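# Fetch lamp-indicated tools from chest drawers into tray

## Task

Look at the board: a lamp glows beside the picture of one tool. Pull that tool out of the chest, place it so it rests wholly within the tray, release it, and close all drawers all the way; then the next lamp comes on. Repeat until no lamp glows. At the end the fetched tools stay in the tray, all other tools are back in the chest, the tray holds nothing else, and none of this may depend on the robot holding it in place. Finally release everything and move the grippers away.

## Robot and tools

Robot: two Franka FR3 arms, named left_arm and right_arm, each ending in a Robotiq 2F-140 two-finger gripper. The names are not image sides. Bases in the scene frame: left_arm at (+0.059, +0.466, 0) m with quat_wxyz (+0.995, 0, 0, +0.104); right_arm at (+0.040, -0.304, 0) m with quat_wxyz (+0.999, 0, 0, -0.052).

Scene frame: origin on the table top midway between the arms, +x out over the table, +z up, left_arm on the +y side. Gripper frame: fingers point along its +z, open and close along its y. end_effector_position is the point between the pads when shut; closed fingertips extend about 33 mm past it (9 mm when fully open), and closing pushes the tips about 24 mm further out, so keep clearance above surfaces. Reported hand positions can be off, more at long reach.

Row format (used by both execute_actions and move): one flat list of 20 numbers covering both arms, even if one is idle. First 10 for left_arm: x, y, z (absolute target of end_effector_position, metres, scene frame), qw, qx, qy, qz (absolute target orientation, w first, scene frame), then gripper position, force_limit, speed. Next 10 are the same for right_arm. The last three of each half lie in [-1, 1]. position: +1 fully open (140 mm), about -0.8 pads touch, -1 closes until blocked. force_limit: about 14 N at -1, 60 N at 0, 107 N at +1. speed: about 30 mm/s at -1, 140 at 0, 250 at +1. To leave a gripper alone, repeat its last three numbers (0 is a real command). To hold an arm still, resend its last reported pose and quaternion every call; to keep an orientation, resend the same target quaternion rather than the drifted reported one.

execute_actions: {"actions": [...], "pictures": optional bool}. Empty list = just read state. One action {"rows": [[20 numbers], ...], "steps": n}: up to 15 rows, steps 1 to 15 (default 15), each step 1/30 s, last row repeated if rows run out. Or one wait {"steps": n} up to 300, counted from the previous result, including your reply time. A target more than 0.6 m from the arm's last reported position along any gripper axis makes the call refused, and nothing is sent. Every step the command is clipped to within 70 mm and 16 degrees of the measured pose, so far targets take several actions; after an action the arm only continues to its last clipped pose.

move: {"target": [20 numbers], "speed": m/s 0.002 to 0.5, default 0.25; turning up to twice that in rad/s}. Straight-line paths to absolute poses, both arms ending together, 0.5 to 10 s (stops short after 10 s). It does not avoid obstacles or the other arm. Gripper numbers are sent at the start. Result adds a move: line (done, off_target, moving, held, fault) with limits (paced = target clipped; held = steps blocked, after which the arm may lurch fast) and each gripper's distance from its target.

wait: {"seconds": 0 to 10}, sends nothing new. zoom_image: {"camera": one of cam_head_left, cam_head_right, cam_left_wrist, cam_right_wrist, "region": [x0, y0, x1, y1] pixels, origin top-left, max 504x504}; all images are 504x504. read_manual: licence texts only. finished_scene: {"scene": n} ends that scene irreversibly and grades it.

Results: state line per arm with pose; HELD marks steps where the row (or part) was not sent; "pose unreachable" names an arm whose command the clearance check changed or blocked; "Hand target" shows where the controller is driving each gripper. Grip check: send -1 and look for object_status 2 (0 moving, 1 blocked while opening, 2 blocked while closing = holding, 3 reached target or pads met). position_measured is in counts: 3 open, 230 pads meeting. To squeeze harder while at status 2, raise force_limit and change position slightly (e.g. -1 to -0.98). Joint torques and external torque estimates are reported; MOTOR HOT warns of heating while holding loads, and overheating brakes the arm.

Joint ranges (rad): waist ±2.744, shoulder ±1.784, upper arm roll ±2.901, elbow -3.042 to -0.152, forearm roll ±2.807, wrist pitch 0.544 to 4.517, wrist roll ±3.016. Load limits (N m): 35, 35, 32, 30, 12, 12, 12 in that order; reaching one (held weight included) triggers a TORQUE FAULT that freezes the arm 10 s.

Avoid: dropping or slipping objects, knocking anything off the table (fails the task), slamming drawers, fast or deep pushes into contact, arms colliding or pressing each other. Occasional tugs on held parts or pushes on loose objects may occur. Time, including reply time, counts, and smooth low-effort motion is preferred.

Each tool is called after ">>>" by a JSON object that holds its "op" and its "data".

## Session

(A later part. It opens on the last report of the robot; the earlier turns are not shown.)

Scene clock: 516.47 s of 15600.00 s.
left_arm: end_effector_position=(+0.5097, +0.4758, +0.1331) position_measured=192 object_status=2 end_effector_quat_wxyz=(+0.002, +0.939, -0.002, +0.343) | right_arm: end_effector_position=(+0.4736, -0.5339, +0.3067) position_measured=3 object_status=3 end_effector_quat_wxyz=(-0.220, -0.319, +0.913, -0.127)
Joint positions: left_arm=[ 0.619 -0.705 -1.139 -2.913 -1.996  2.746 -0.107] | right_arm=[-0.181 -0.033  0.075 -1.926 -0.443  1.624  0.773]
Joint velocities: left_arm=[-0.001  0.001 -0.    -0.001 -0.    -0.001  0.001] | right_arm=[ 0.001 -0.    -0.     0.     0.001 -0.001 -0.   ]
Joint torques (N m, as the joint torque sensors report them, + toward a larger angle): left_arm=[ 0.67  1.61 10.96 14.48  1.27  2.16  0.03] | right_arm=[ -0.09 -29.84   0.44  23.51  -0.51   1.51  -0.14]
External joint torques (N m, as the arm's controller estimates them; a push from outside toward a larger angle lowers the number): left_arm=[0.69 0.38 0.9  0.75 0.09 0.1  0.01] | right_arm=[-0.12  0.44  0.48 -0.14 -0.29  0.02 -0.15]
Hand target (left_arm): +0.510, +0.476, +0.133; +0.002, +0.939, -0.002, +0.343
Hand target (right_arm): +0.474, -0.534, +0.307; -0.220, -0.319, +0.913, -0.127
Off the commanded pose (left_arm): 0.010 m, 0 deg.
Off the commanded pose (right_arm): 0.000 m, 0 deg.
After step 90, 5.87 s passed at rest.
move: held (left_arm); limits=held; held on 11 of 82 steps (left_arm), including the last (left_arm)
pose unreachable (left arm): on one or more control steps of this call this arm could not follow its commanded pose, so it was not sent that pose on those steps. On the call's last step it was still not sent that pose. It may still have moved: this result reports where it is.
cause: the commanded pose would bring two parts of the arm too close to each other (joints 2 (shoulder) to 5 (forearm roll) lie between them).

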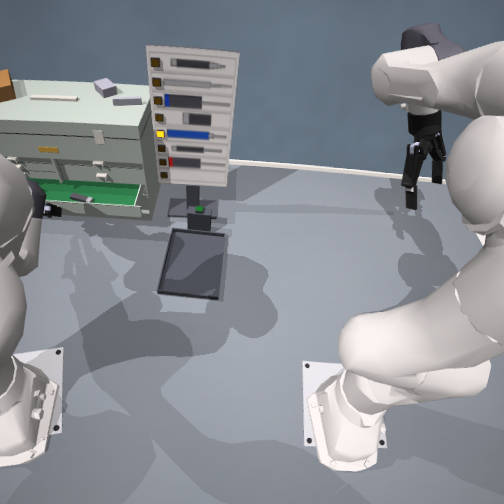

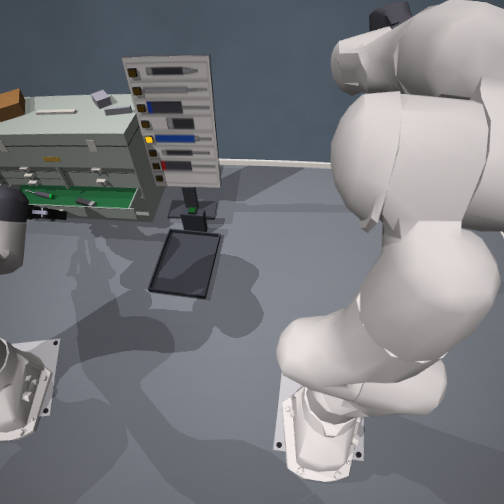

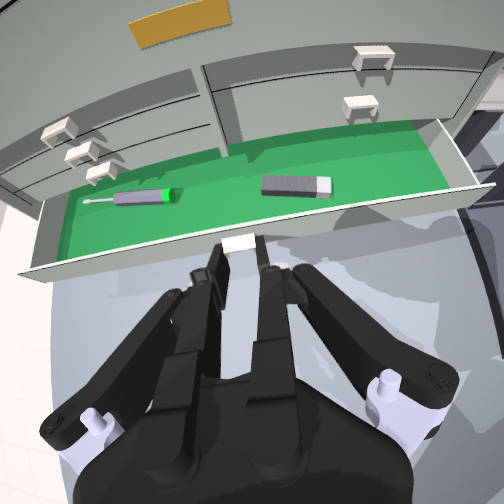

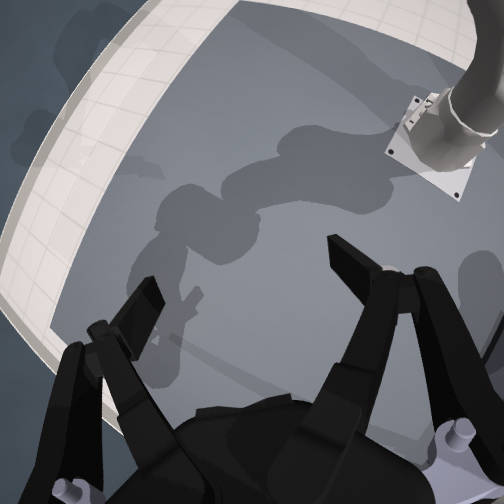

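>>> {"op": "move", "data": {"target": [0.510,0.476,0.134,0,0.94,0,0.342,-0.15,-0.3,0,0.4736,-0.5339,0.3067,-0.220,-0.319,0.913,-0.127,1,0,0], "speed": 0.04}}

>>> {"op": "move", "data": {"target": [0.519,0.476,0.14,0,0.996,0,0.087,-0.15,-0.3,0,0.4736,-0.5339,0.3067,-0.220,-0.319,0.913,-0.127,1,0,0], "speed": 0.08}}

Scene clock: 532.20 s of 15600.00 s.
left_arm: end_effector_position=(+0.5094, +0.4771, +0.1334) position_measured=148 object_status=3 end_effector_quat_wxyz=(-0.000, +0.940, -0.001, +0.342) | right_arm: end_effector_position=(+0.4736, -0.5339, +0.3067) position_measured=3 object_status=3 end_effector_quat_wxyz=(-0.220, -0.319, +0.913, -0.127)
Joint positions: left_arm=[ 0.619 -0.704 -1.139 -2.912 -1.989  2.752 -0.114] | right_arm=[-0.181 -0.033  0.075 -1.926 -0.443  1.624  0.773]
Joint velocities: left_arm=[-0.002 -0.001 -0.001  0.001  0.005  0.004 -0.008] | right_arm=[-0.001  0.    -0.001  0.    -0.     0.     0.001]
Joint torques (N m, as the joint torque sensors report them, + toward a larger angle): left_arm=[-1.5   1.86 10.76 14.93  1.8   2.67 -0.16] | right_arm=[ -0.43 -29.36   0.9   23.58  -0.5    1.43  -0.12]
External joint torques (N m, as the arm's controller estimates them; a push from outside toward a larger angle lowers the number): left_arm=[-1.44  0.74  0.73  1.15  0.6   0.58 -0.18] | right_arm=[-0.38  0.94  1.03 -0.11 -0.27 -0.06 -0.13]
Hand target (left_arm): +0.510, +0.476, +0.134; +0.000, +0.940, +0.000, +0.342
Hand target (right_arm): +0.474, -0.534, +0.307; -0.220, -0.319, +0.913, -0.127
Off the commanded pose (left_arm): 0.001 m, 0 deg.
Off the commanded pose (right_arm): 0.000 m, 0 deg.
After step 90, 12.03 s passed at rest.
move: done

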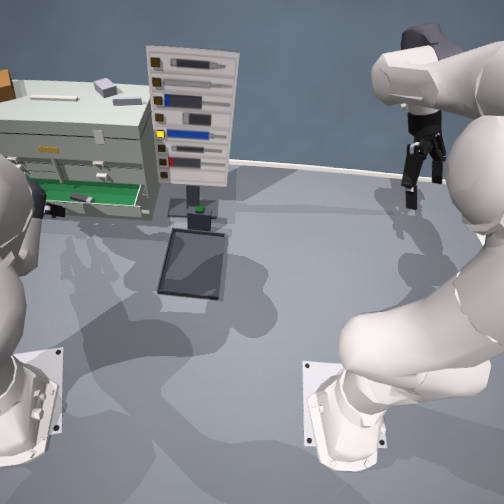

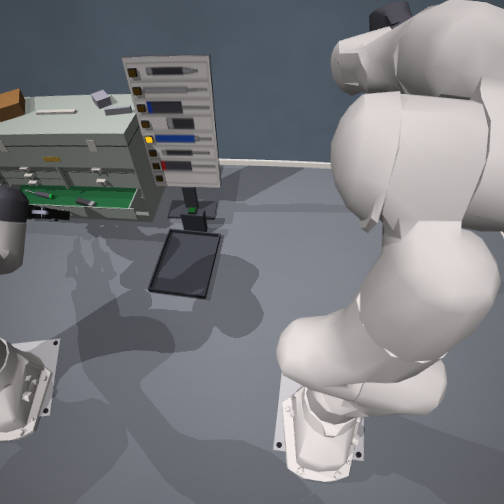

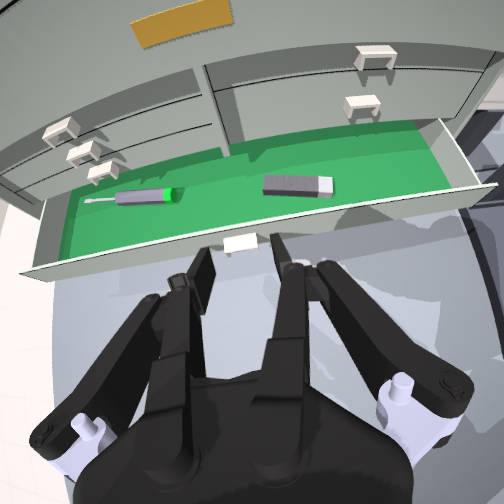

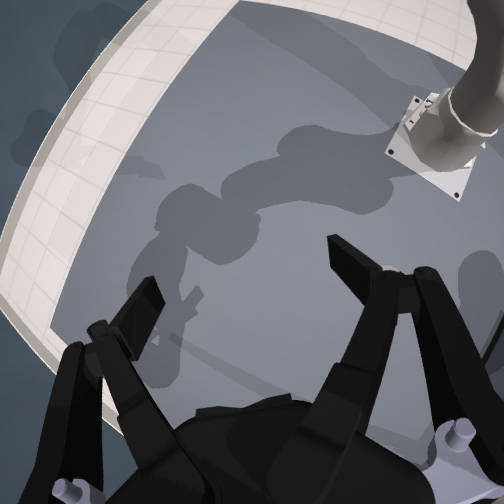

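Scene clock: 536.03 s of 15600.00 s.
left_arm: end_effector_position=(+0.5157, +0.4759, +0.1396) position_measured=148 object_status=3 end_effector_quat_wxyz=(-0.005, +0.996, +0.001, +0.084) | right_arm: end_effector_position=(+0.4736, -0.5339, +0.3067) position_measured=3 object_status=3 end_effector_quat_wxyz=(-0.220, -0.319, +0.913, -0.127)
Joint positions: left_arm=[ 1.002 -0.72  -1.204 -2.588 -0.912  2.253 -0.908] | right_arm=[-0.181 -0.033  0.075 -1.926 -0.443  1.624  0.773]
Joint velocities: left_arm=[ 0.003 -0.004  0.     0.001  0.001 -0.013 -0.018] | right_arm=[ 0.     0.    -0.001  0.001 -0.001 -0.     0.002]
Joint torques (N m, as the joint torque sensors report them, + toward a larger angle): left_arm=[ 0.65  3.04 14.53 18.73  1.3   2.54 -0.21] | right_arm=[  0.   -29.52   0.85  23.62  -0.48   1.5   -0.1 ]
External joint torques (N m, as the arm's controller estimates them; a push from outside toward a larger angle lowers the number): left_arm=[ 0.59 -0.51 -0.77  1.46  0.61 -0.3  -0.21] | right_arm=[ 0.04  0.81  0.95 -0.08 -0.25  0.   -0.11]
Hand target (left_arm): +0.515, +0.476, +0.139; -0.005, +0.997, +0.005, +0.082
Hand target (right_arm): +0.474, -0.534, +0.307; -0.220, -0.319, +0.913, -0.127
Off the commanded pose (left_arm): 0.003 m, 1 deg.
Off the commanded pose (right_arm): 0.000 m, 0 deg.
move: done

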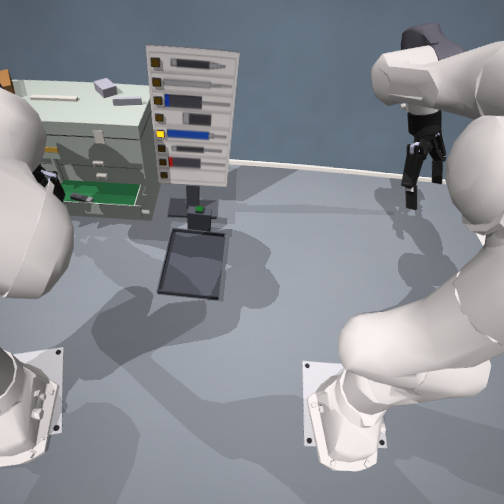

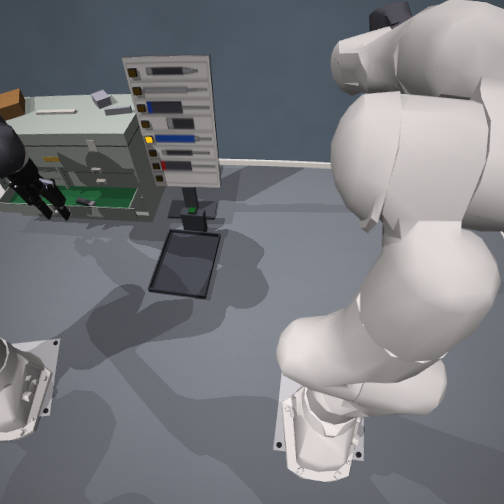

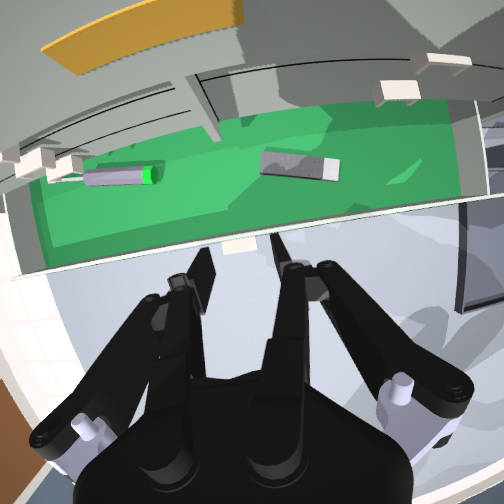

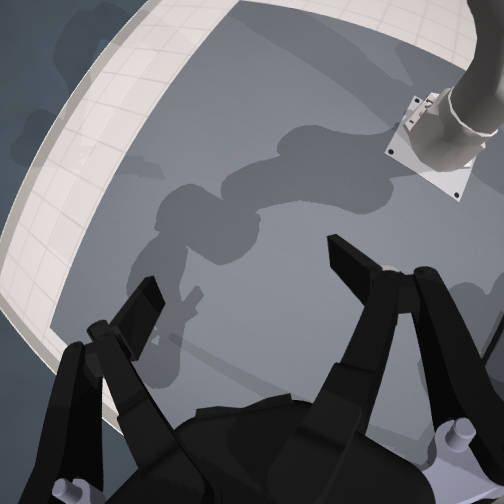

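>>> {"op": "move", "data": {"target": [0.517,0.476,0.136,0,0.996,0,0.087,-1,-0.3,-0.6,0.4736,-0.5339,0.3067,-0.220,-0.319,0.913,-0.127,1,0,0], "speed": 0.02}}

>>> {"op": "move", "data": {"target": [0.445,0.477,0.137,0,0.996,0,0.087,-1,-0.3,-0.6,0.4736,-0.5339,0.3067,-0.220,-0.319,0.913,-0.127,1,0,0], "speed": 0.03}}

Scene clock: 542.77 s of 15600.00 s.
left_arm: end_effector_position=(+0.5184, +0.4756, +0.1383) position_measured=191 object_status=2 end_effector_quat_wxyz=(-0.000, +0.996, +0.002, +0.088) | right_arm: end_effector_position=(+0.4736, -0.5339, +0.3067) position_measured=3 object_status=3 end_effector_quat_wxyz=(-0.220, -0.319, +0.913, -0.127)
Joint positions: left_arm=[ 1.003 -0.703 -1.205 -2.589 -0.918  2.269 -0.904] | right_arm=[-0.181 -0.033  0.075 -1.926 -0.443  1.624  0.773]
Joint velocities: left_arm=[-0.001  0.011 -0.002  0.    -0.001  0.011  0.007] | right_arm=[-0.001 -0.     0.001  0.     0.001 -0.    -0.001]
Joint torques (N m, as the joint torque sensors report them, + toward a larger angle): left_arm=[ 0.8   4.81 14.32 14.94  0.41  3.15  0.25] | right_arm=[  0.15 -29.51   0.98  23.79  -0.47   1.45  -0.16]
External joint torques (N m, as the arm's controller estimates them; a push from outside toward a larger angle lowers the number): left_arm=[ 0.83  1.66 -0.58 -2.43 -0.28  0.32  0.24] | right_arm=[ 0.22  0.7   1.12  0.17 -0.24 -0.04 -0.17]
Hand target (left_arm): +0.517, +0.476, +0.136; -0.000, +0.996, +0.000, +0.087
Hand target (right_arm): +0.474, -0.534, +0.307; -0.220, -0.319, +0.913, -0.127
Off the commanded pose (left_arm): 0.003 m, 0 deg.
Off the commanded pose (right_arm): 0.000 m, 0 deg.
After step 90, 3.03 s passed at rest.
move: done

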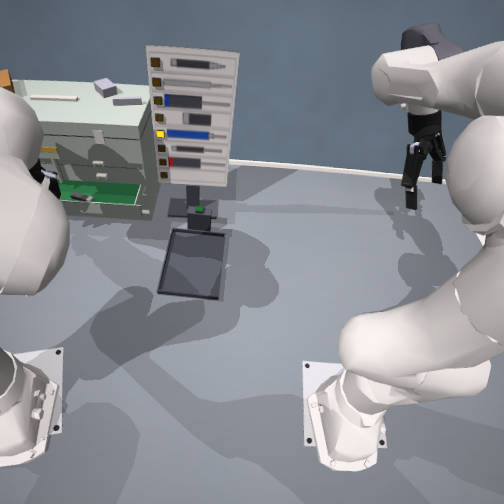

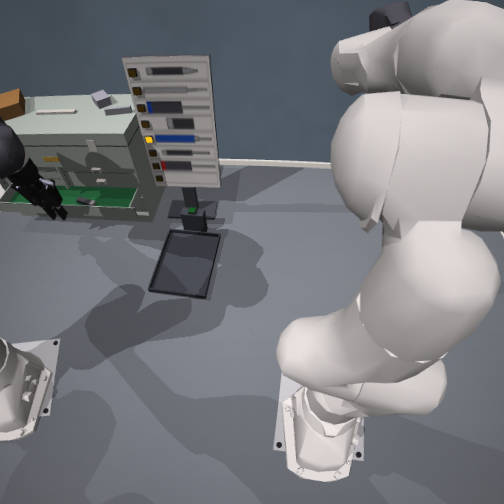

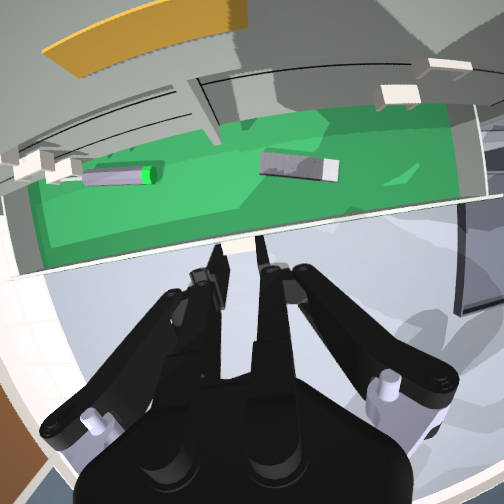

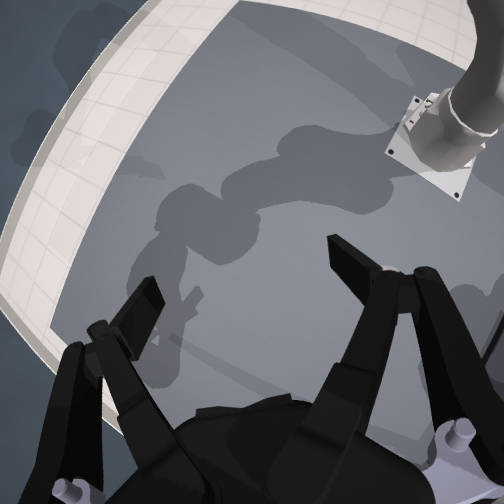

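Scene clock: 545.47 s of 15600.00 s.
left_arm: end_effector_position=(+0.4485, +0.4767, +0.1381) position_measured=192 object_status=2 end_effector_quat_wxyz=(+0.001, +0.996, +0.002, +0.092) | right_arm: end_effector_position=(+0.4736, -0.5339, +0.3067) position_measured=3 object_status=3 end_effector_quat_wxyz=(-0.220, -0.319, +0.913, -0.127)
Joint positions: left_arm=[ 0.736 -0.843 -0.99  -2.801 -0.934  2.227 -0.883] | right_arm=[-0.181 -0.033  0.075 -1.926 -0.443  1.624  0.773]
Joint velocities: left_arm=[-0.01   0.     0.011 -0.005  0.    -0.     0.   ] | right_arm=[ 0.    -0.     0.001 -0.     0.    -0.001  0.001]
Joint torques (N m, as the joint torque sensors report them, + toward a larger angle): left_arm=[-2.61  1.29 16.3  15.77  1.25  1.87  0.26] | right_arm=[ -0.17 -29.79   0.72  23.79  -0.56   1.51  -0.12]
External joint torques (N m, as the arm's controller estimates them; a push from outside toward a larger angle lowers the number): left_arm=[-2.51 -0.58  3.67 -1.77  0.56 -0.95  0.26] | right_arm=[-0.2   0.34  0.76  0.23 -0.34  0.03 -0.13]
Hand target (left_arm): +0.446, +0.475, +0.137; +0.003, +0.996, -0.001, +0.088
Hand target (right_arm): +0.474, -0.534, +0.307; -0.220, -0.319, +0.913, -0.127
Off the commanded pose (left_arm): 0.004 m, 1 deg.
Off the commanded pose (right_arm): 0.000 m, 0 deg.
move: off_target (left_arm)

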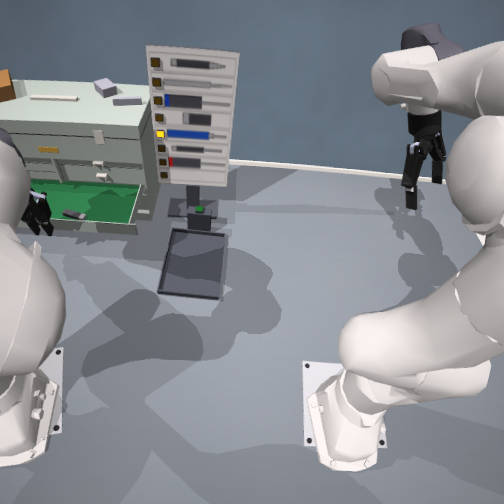

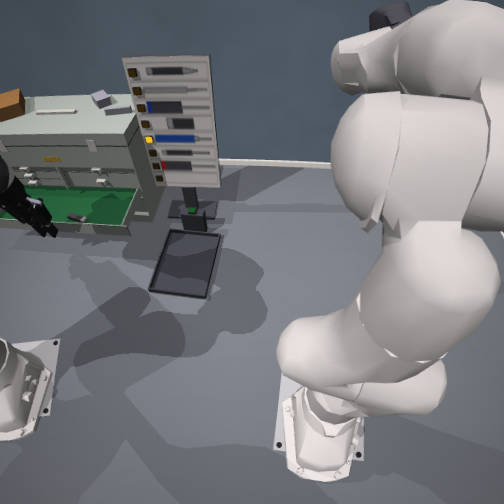

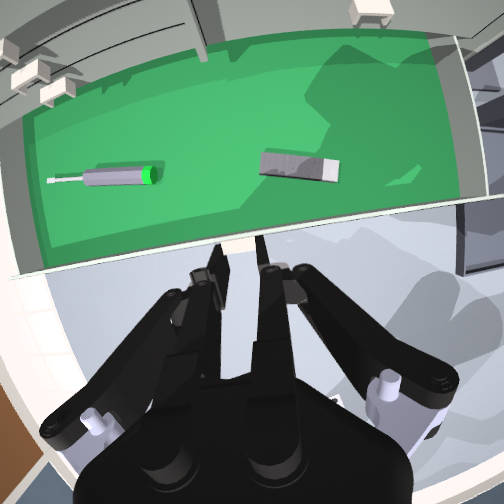

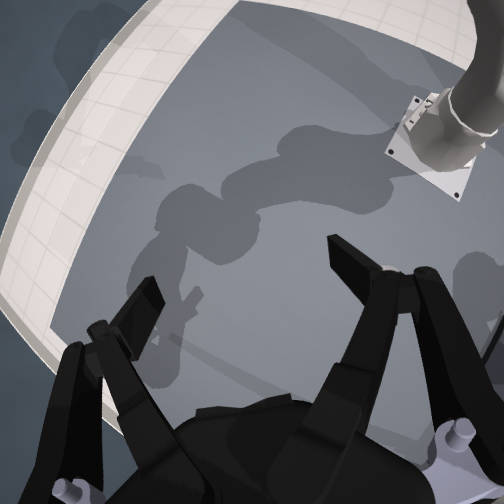

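>>> {"op": "move", "data": {"target": [0.54,0.475,0.137,0,0.996,0,0.087,-1,-0.3,-0.6,0.4736,-0.5339,0.3067,-0.220,-0.319,0.913,-0.127,1,0,0], "speed": 0.05}}

>>> {"op": "move", "data": {"target": [0.537,0.475,0.137,0,0.996,0,0.087,-0.15,-0.3,0,0.4736,-0.5339,0.3067,-0.220,-0.319,0.913,-0.127,1,0,0], "speed": 0.03}}

>>> {"op": "move", "data": {"target": [0.528,0.475,0.133,0,0.94,0,0.342,-0.15,-0.3,0,0.4736,-0.5339,0.3067,-0.220,-0.319,0.913,-0.127,1,0,0], "speed": 0.08}}

Scene clock: 563.10 s of 15600.00 s.
left_arm: end_effector_position=(+0.5394, +0.4753, +0.1380) position_measured=192 object_status=2 end_effector_quat_wxyz=(-0.002, +0.996, -0.000, +0.086) | right_arm: end_effector_position=(+0.4736, -0.5339, +0.3067) position_measured=3 object_status=3 end_effector_quat_wxyz=(-0.220, -0.319, +0.913, -0.127)
Joint positions: left_arm=[ 1.077 -0.648 -1.269 -2.526 -0.878  2.295 -0.932] | right_arm=[-0.181 -0.033  0.075 -1.926 -0.443  1.624  0.773]
Joint velocities: left_arm=[ 0.007  0.    -0.008  0.005 -0.     0.001 -0.004] | right_arm=[-0.     0.002  0.001 -0.001  0.     0.001 -0.   ]
Joint torques (N m, as the joint torque sensors report them, + toward a larger angle): left_arm=[ 0.74  4.21 12.86 16.88  1.18  3.23  0.14] | right_arm=[ -0.11 -29.44   0.75  23.4   -0.53   1.53  -0.09]
External joint torques (N m, as the arm's controller estimates them; a push from outside toward a larger angle lowers the number): left_arm=[ 0.72  0.41 -2.1  -0.82  0.5   0.4   0.14] | right_arm=[-0.05  0.57  0.88 -0.13 -0.3   0.04 -0.1 ]
Hand target (left_arm): +0.539, +0.477, +0.137; -0.004, +0.996, +0.001, +0.085
Hand target (right_arm): +0.474, -0.534, +0.307; -0.220, -0.319, +0.913, -0.127
Off the commanded pose (left_arm): 0.001 m, 0 deg.
Off the commanded pose (right_arm): 0.000 m, 0 deg.
After step 90, 12.47 s passed at rest.
move: done

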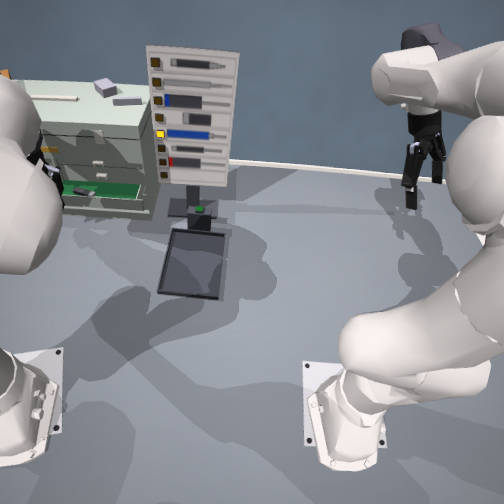

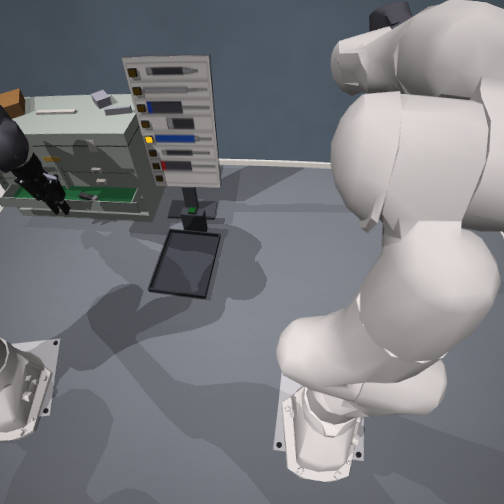

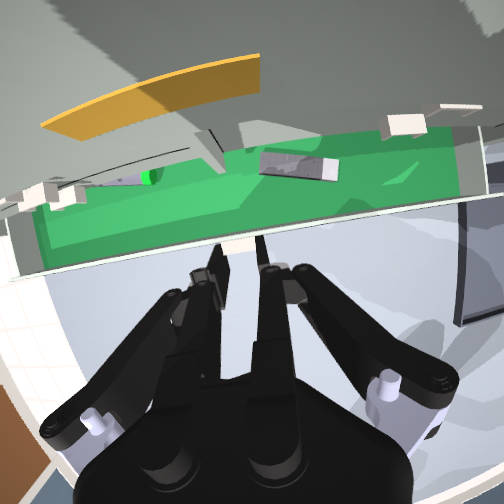

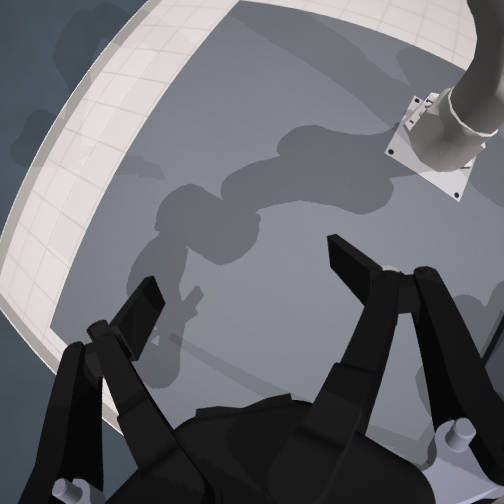

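Scene clock: 563.80 s of 15600.00 s.
left_arm: end_effector_position=(+0.5369, +0.4751, +0.1370) position_measured=148 object_status=3 end_effector_quat_wxyz=(-0.000, +0.996, +0.001, +0.086) | right_arm: end_effector_position=(+0.4736, -0.5339, +0.3067) position_measured=3 object_status=3 end_effector_quat_wxyz=(-0.220, -0.319, +0.913, -0.127)
Joint positions: left_arm=[ 1.069 -0.648 -1.263 -2.534 -0.882  2.295 -0.931] | right_arm=[-0.181 -0.033  0.075 -1.926 -0.443  1.624  0.773]
Joint velocities: left_arm=[-0.002  0.001  0.002  0.    -0.001  0.001  0.003] | right_arm=[ 0.002  0.001  0.001 -0.002  0.001  0.    -0.001]
Joint torques (N m, as the joint torque sensors report them, + toward a larger angle): left_arm=[-1.    4.55 16.68 16.4   0.17  3.27  0.27] | right_arm=[  0.02 -29.72   0.77  23.68  -0.54   1.48  -0.14]
External joint torques (N m, as the arm's controller estimates them; a push from outside toward a larger angle lowers the number): left_arm=[-0.98  0.94  1.84 -1.38 -0.51  0.44  0.27] | right_arm=[-0.12  0.36  0.7   0.14 -0.32 -0.02 -0.14]
Hand target (left_arm): +0.537, +0.475, +0.137; +0.000, +0.996, -0.000, +0.087
Hand target (right_arm): +0.474, -0.534, +0.307; -0.220, -0.319, +0.913, -0.127
Off the commanded pose (left_arm): 0.000 m, 0 deg.
Off the commanded pose (right_arm): 0.000 m, 0 deg.
move: done

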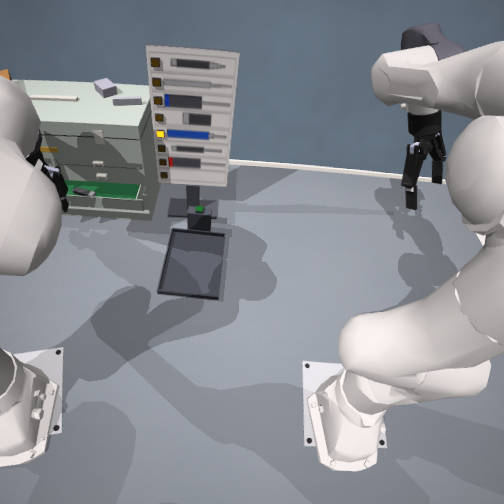

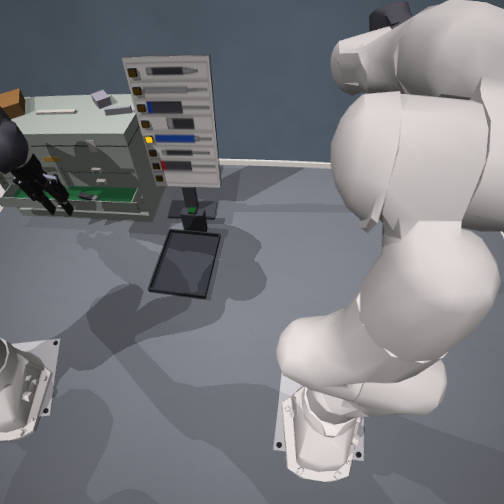

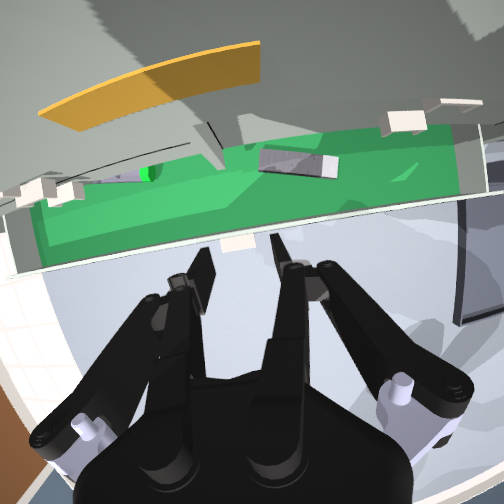

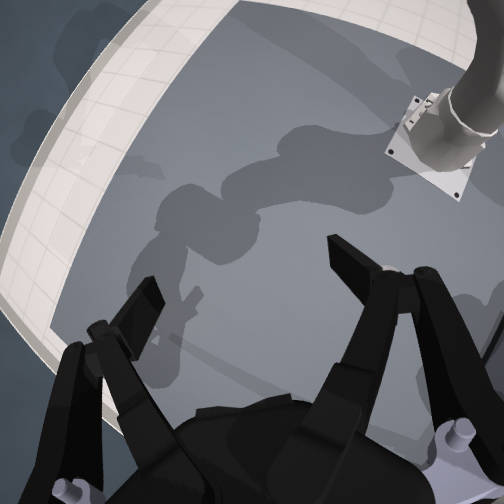

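Scene clock: 567.97 s of 15600.00 s.
left_arm: end_effector_position=(+0.5331, +0.4748, +0.1358) position_measured=148 object_status=3 end_effector_quat_wxyz=(+0.007, +0.937, +0.002, +0.349) | right_arm: end_effector_position=(+0.4736, -0.5339, +0.3067) position_measured=3 object_status=3 end_effector_quat_wxyz=(-0.220, -0.319, +0.913, -0.127)
Joint positions: left_arm=[ 0.74  -0.7   -1.215 -2.849 -2.013  2.711 -0.095] | right_arm=[-0.181 -0.033  0.075 -1.926 -0.443  1.624  0.773]
Joint velocities: left_arm=[ 0.005 -0.007 -0.003 -0.002 -0.006 -0.018  0.033] | right_arm=[-0.  0.  0. -0. -0. -0. -0.]
Joint torques (N m, as the joint torque sensors report them, + toward a larger angle): left_arm=[ 0.51  1.18 11.11 12.32  0.61  1.68  0.26] | right_arm=[ -0.2  -30.03   0.57  23.62  -0.46   1.48  -0.17]
External joint torques (N m, as the arm's controller estimates them; a push from outside toward a larger angle lowers the number): left_arm=[ 0.44 -1.07 -0.29 -1.34 -0.53 -0.34  0.24] | right_arm=[-0.15  0.18  0.7  -0.01 -0.23 -0.01 -0.18]
Hand target (left_arm): +0.532, +0.475, +0.135; +0.006, +0.937, -0.003, +0.348
Hand target (right_arm): +0.474, -0.534, +0.307; -0.220, -0.319, +0.913, -0.127
Off the commanded pose (left_arm): 0.006 m, 1 deg.
Off the commanded pose (right_arm): 0.000 m, 0 deg.
move: off_target (left_arm)

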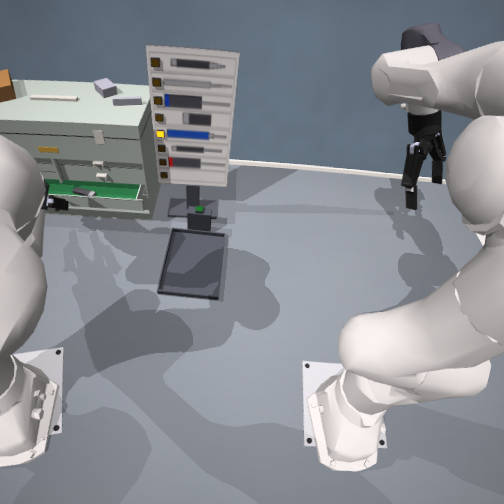

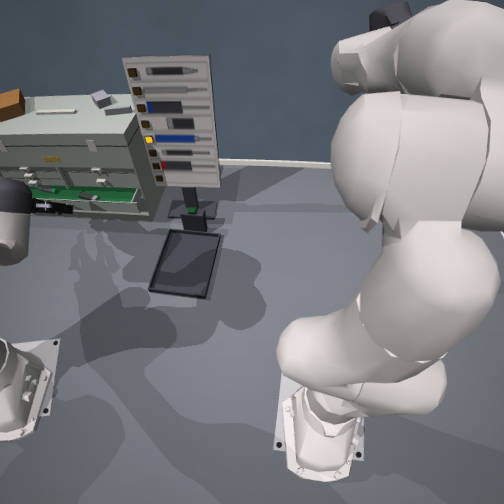

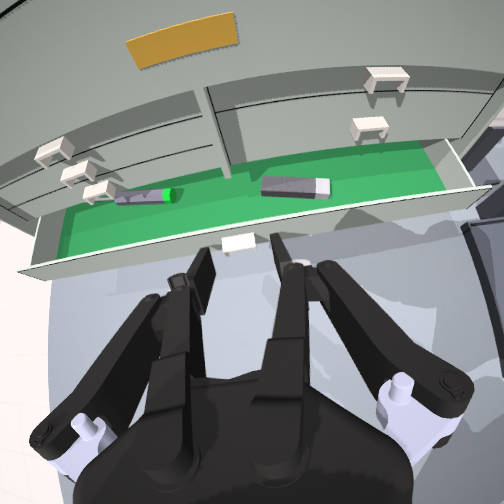

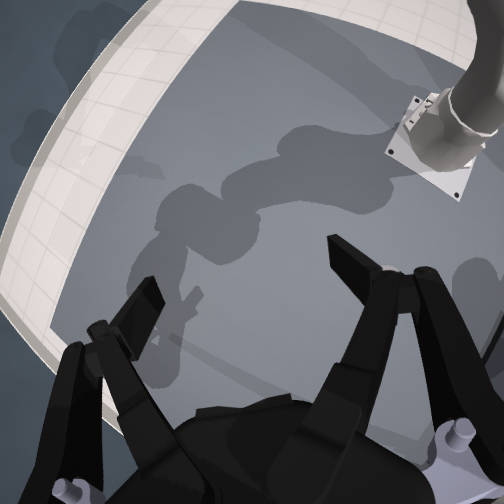

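>>> {"op": "move", "data": {"target": [0.59,0.475,0.133,0,0.94,0,0.342,-0.15,-0.3,0,0.4736,-0.5339,0.3067,-0.220,-0.319,0.913,-0.127,1,0,0], "speed": 0.04}}

>>> {"op": "move", "data": {"target": [0.605,0.475,0.133,0,0.94,0,0.342,-0.15,-0.3,0,0.4736,-0.5339,0.3067,-0.220,-0.319,0.913,-0.127,1,0,0], "speed": 0.012}}

Scene clock: 577.53 s of 15600.00 s.
left_arm: end_effector_position=(+0.5890, +0.4739, +0.1323) position_measured=148 object_status=3 end_effector_quat_wxyz=(-0.001, +0.940, -0.004, +0.341) | right_arm: end_effector_position=(+0.4736, -0.5339, +0.3067) position_measured=3 object_status=3 end_effector_quat_wxyz=(-0.220, -0.319, +0.913, -0.127)
Joint positions: left_arm=[ 1.021 -0.63  -1.423 -2.668 -1.974  2.733 -0.09 ] | right_arm=[-0.181 -0.033  0.075 -1.926 -0.443  1.624  0.773]
Joint velocities: left_arm=[ 0.008  0.    -0.01   0.005  0.003  0.002 -0.007] | right_arm=[-0.001 -0.001  0.     0.001  0.    -0.001 -0.002]
Joint torques (N m, as the joint torque sensors report them, + toward a larger angle): left_arm=[ 2.36  5.88 13.74 15.77  1.73  2.76 -0.18] | right_arm=[ -0.26 -29.69   0.64  23.12  -0.49   1.5   -0.12]
External joint torques (N m, as the arm's controller estimates them; a push from outside toward a larger angle lowers the number): left_arm=[ 2.43  0.79  0.52  1.82  0.57  0.7  -0.2 ] | right_arm=[-0.24  0.6   0.73 -0.55 -0.26  0.01 -0.13]
Hand target (left_arm): +0.590, +0.476, +0.133; -0.002, +0.940, -0.000, +0.341
Hand target (right_arm): +0.474, -0.534, +0.307; -0.220, -0.319, +0.913, -0.127
Off the commanded pose (left_arm): 0.002 m, 0 deg.
Off the commanded pose (right_arm): 0.000 m, 0 deg.
After step 90, 4.83 s passed at rest.
move: done

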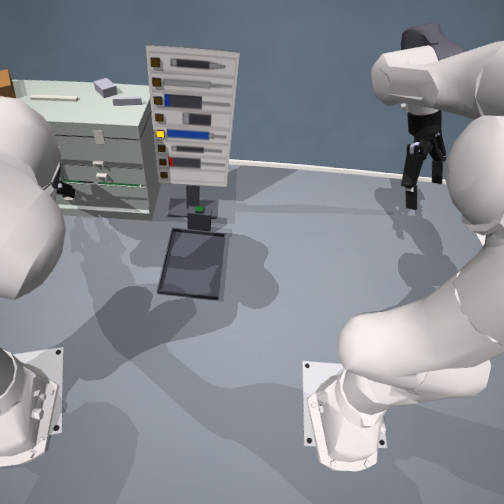

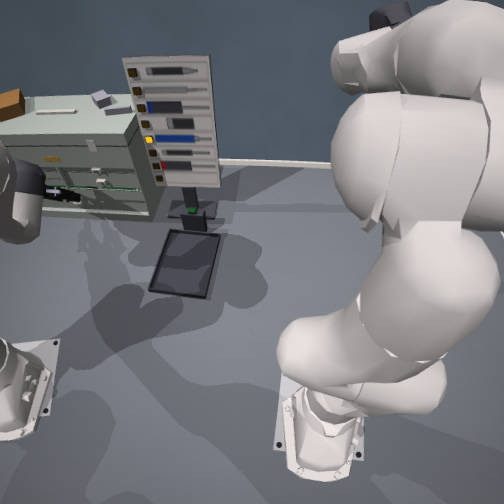

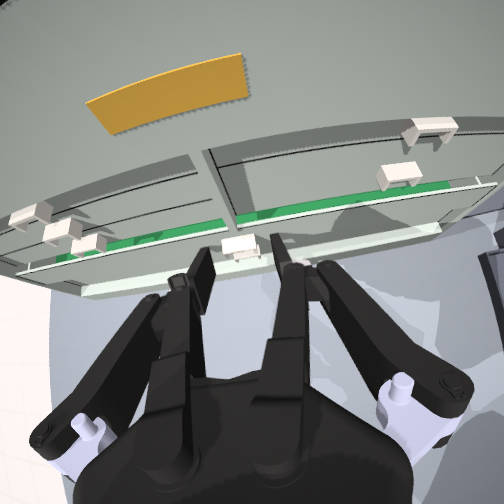

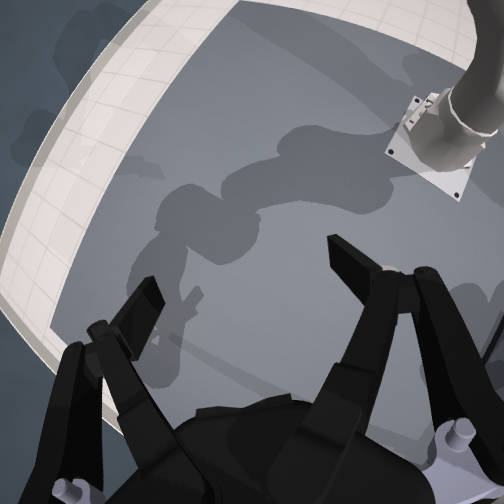

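Scene clock: 579.10 s of 15600.00 s.
left_arm: end_effector_position=(+0.6028, +0.4736, +0.1318) position_measured=148 object_status=3 end_effector_quat_wxyz=(-0.001, +0.940, -0.005, +0.341) | right_arm: end_effector_position=(+0.4736, -0.5339, +0.3067) position_measured=3 object_status=3 end_effector_quat_wxyz=(-0.220, -0.319, +0.913, -0.127)
Joint positions: left_arm=[ 1.089 -0.621 -1.474 -2.626 -1.964  2.735 -0.093] | right_arm=[-0.181 -0.033  0.075 -1.926 -0.443  1.624  0.773]
Joint velocities: left_arm=[ 0.001  0.003 -0.003  0.001  0.002  0.005  0.   ] | right_arm=[ 0.     0.001 -0.    -0.    -0.001  0.    -0.   ]
Joint torques (N m, as the joint torque sensors report them, + toward a larger angle): left_arm=[ 4.96  7.49 12.27 18.56  1.48  2.45 -0.4 ] | right_arm=[ -0.25 -29.86   0.72  23.77  -0.48   1.44  -0.12]
External joint torques (N m, as the arm's controller estimates them; a push from outside toward a larger angle lowers the number): left_arm=[ 5.03  1.28 -1.31  4.53  0.33  0.38 -0.42] | right_arm=[-0.31  0.2   0.74  0.2  -0.25 -0.06 -0.13]
Hand target (left_arm): +0.605, +0.475, +0.133; -0.000, +0.940, -0.000, +0.342
Hand target (right_arm): +0.474, -0.534, +0.307; -0.220, -0.319, +0.913, -0.127
Off the commanded pose (left_arm): 0.003 m, 1 deg.
Off the commanded pose (right_arm): 0.000 m, 0 deg.
move: done

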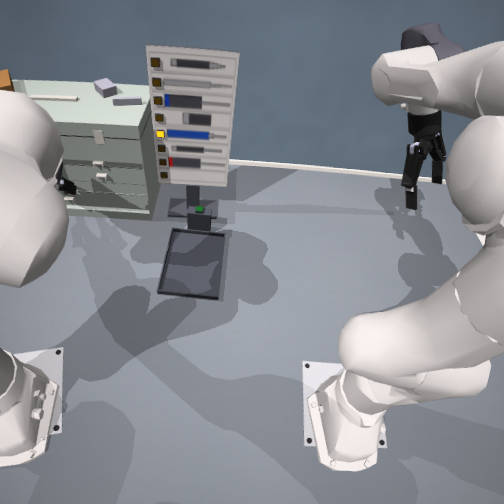

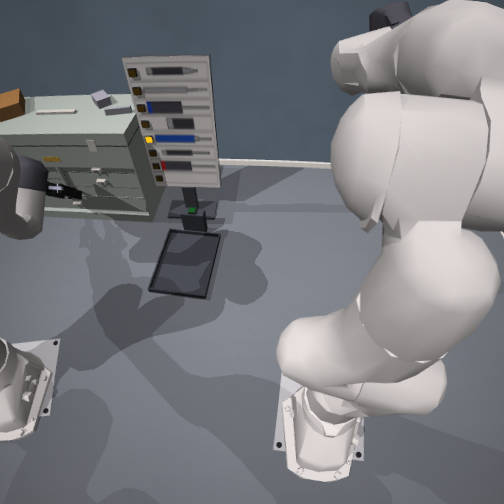

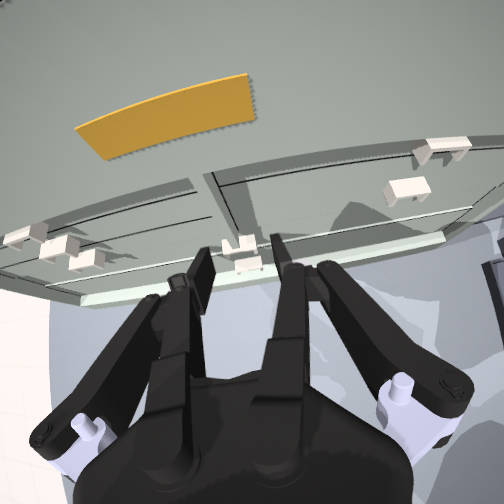

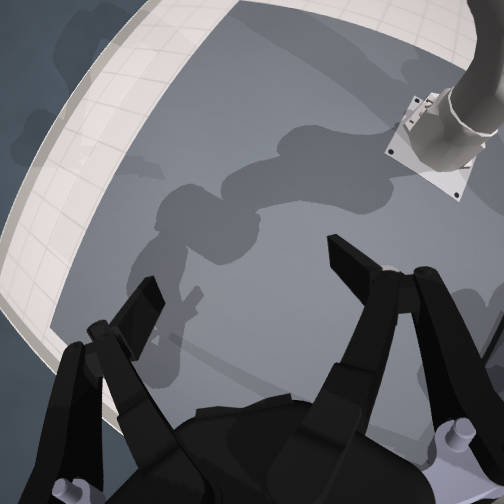

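>>> {"op": "move", "data": {"target": [0.575,0.472,0.11,0,0.94,0,0.342,-0.15,-0.3,0,0.4736,-0.5339,0.3067,-0.220,-0.319,0.913,-0.127,1,0,0], "speed": 0.04}}

>>> {"op": "move", "data": {"target": [0.585,0.472,0.087,0,0.94,0,0.342,-0.15,-0.3,0,0.4736,-0.5339,0.3067,-0.220,-0.319,0.913,-0.127,1,0,0], "speed": 0.03}}

>>> {"op": "zoom_image", "data": {"camera": "cam_left_wrist", "region": [150, 170, 350, 320]}}

Scene clock: 590.90 s of 15600.00 s.
left_arm: end_effector_position=(+0.5765, +0.4746, +0.1122) position_measured=148 object_status=3 end_effector_quat_wxyz=(-0.001, +0.939, +0.005, +0.344) | right_arm: end_effector_position=(+0.4736, -0.5339, +0.3067) position_measured=3 object_status=3 end_effector_quat_wxyz=(-0.220, -0.319, +0.913, -0.127)
Joint positions: left_arm=[ 1.05  -0.68  -1.487 -2.698 -2.098  2.696 -0.038] | right_arm=[-0.181 -0.033  0.075 -1.926 -0.443  1.624  0.773]
Joint velocities: left_arm=[-0.    -0.012 -0.001 -0.003 -0.012 -0.019  0.019] | right_arm=[ 0.001  0.001  0.001 -0.     0.     0.001  0.001]
Joint torques (N m, as the joint torque sensors report them, + toward a larger angle): left_arm=[-0.88  6.29 13.24 11.08  0.61  1.71  0.16] | right_arm=[ -0.24 -29.47   1.3   23.97  -0.58   1.47  -0.12]
External joint torques (N m, as the arm's controller estimates them; a push from outside toward a larger angle lowers the number): left_arm=[-0.95 -0.73 -0.75 -1.34 -0.48 -0.26  0.15] | right_arm=[-0.33  0.6   1.28  0.42 -0.37 -0.02 -0.13]
Hand target (left_arm): +0.576, +0.472, +0.111; +0.000, +0.939, -0.000, +0.343
Hand target (right_arm): +0.474, -0.534, +0.307; -0.220, -0.319, +0.913, -0.127
Off the commanded pose (left_arm): 0.004 m, 1 deg.
Off the commanded pose (right_arm): 0.000 m, 0 deg.
After step 90, 7.60 s passed at rest.
move: off_target (left_arm)

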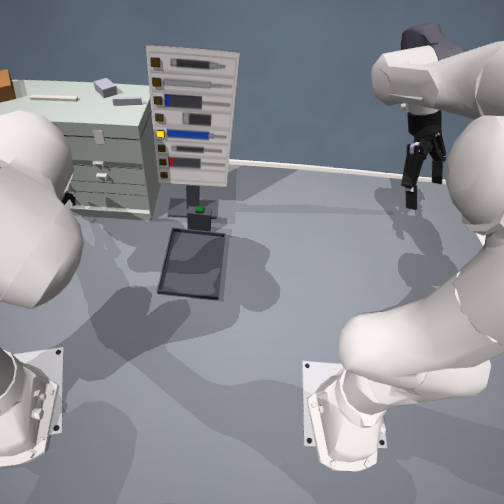

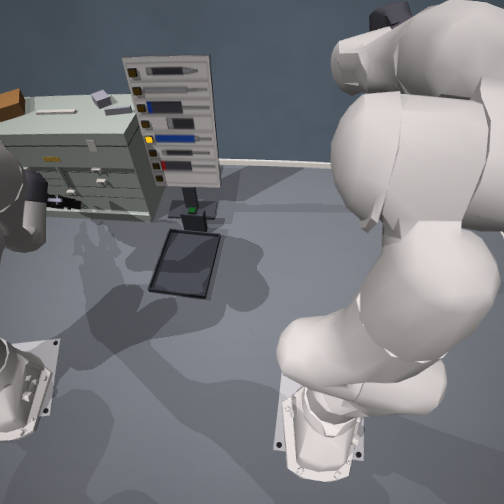

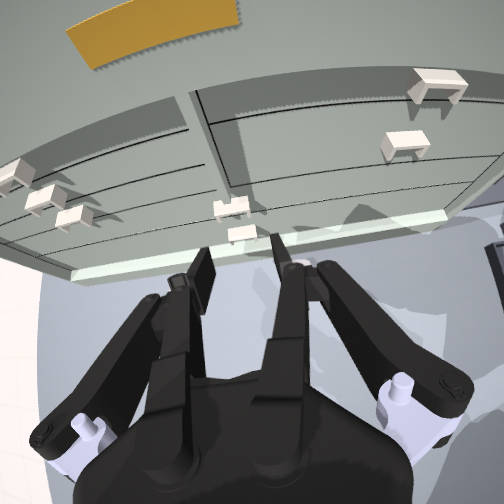

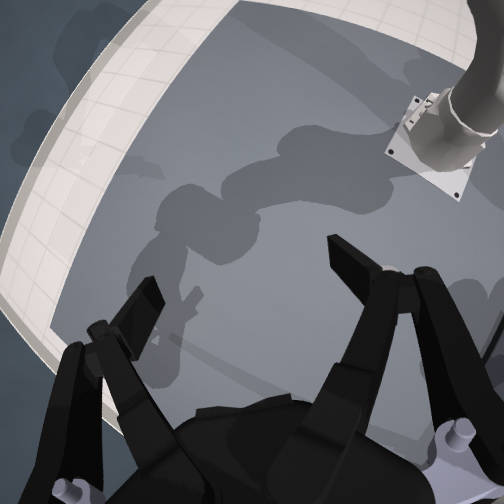

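Scene clock: 592.10 s of 15600.00 s.
left_arm: end_effector_position=(+0.5843, +0.4738, +0.0880) position_measured=148 object_status=3 end_effector_quat_wxyz=(-0.002, +0.940, +0.003, +0.342) | right_arm: end_effector_position=(+0.4736, -0.5339, +0.3067) position_measured=3 object_status=3 end_effector_quat_wxyz=(-0.220, -0.319, +0.913, -0.127)
Joint positions: left_arm=[ 1.173 -0.732 -1.617 -2.664 -2.186  2.646  0.004] | right_arm=[-0.181 -0.033  0.075 -1.926 -0.443  1.624  0.773]
Joint velocities: left_arm=[ 0.002 -0.012 -0.003  0.001 -0.01  -0.021  0.014] | right_arm=[ 0.     0.001  0.001 -0.002  0.001 -0.    -0.001]
Joint torques (N m, as the joint torque sensors report them, + toward a larger angle): left_arm=[ 1.39 10.22 15.66 12.06  0.47  1.57  0.25] | right_arm=[ -0.43 -29.61   0.78  23.71  -0.53   1.46  -0.17]
External joint torques (N m, as the arm's controller estimates them; a push from outside toward a larger angle lowers the number): left_arm=[ 1.41 -0.14  0.23  1.25 -0.51 -0.34  0.23] | right_arm=[-0.41  0.46  0.87  0.21 -0.31 -0.02 -0.17]
Hand target (left_arm): +0.586, +0.472, +0.088; -0.001, +0.939, -0.000, +0.343
Hand target (right_arm): +0.474, -0.534, +0.307; -0.220, -0.319, +0.913, -0.127
Off the commanded pose (left_arm): 0.002 m, 0 deg.
Off the commanded pose (right_arm): 0.000 m, 0 deg.
move: done

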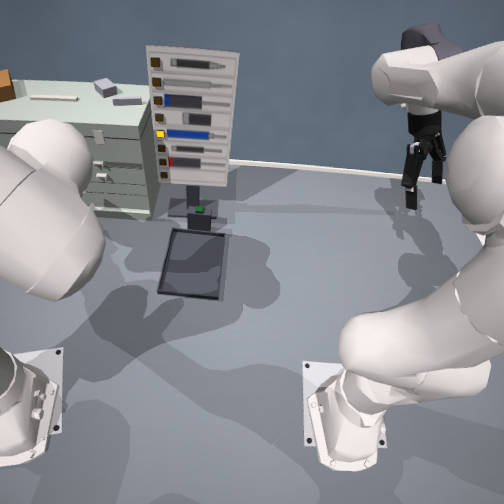

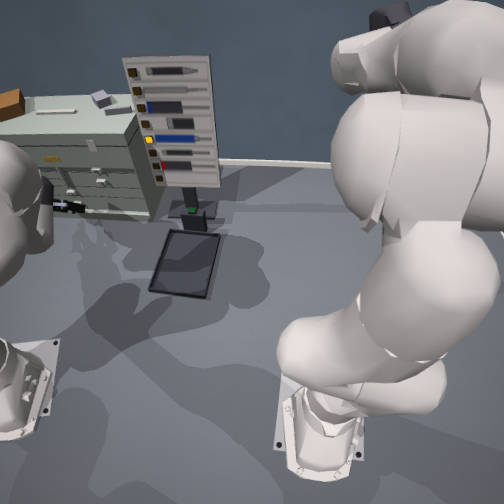

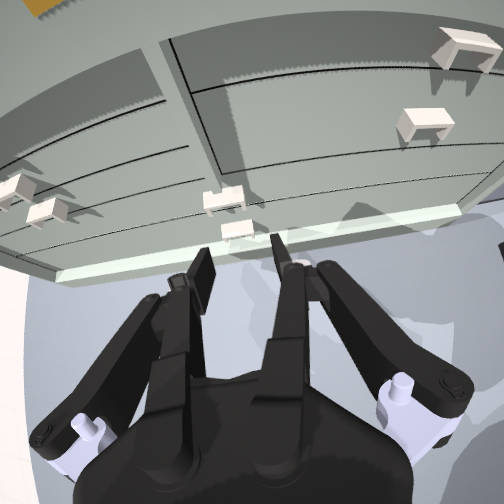

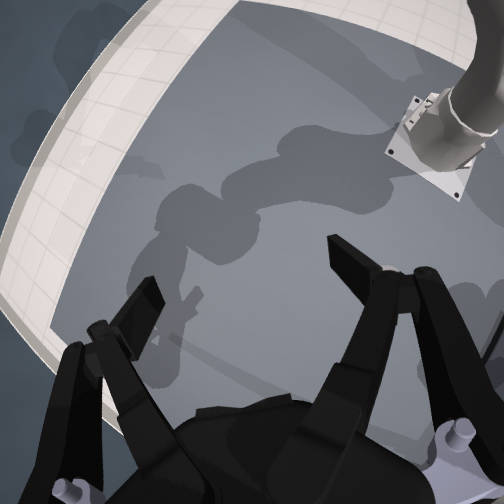

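Region (150, 170, 350, 320) of cam_left_wrist's 504x504 image, scaled by 2.520, with more detail than that image has; it fills the top 378 rows of this view, and the rest is white.

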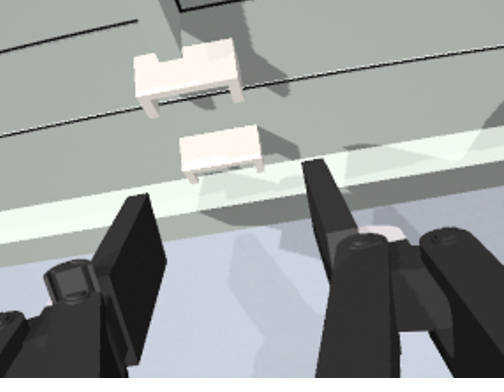

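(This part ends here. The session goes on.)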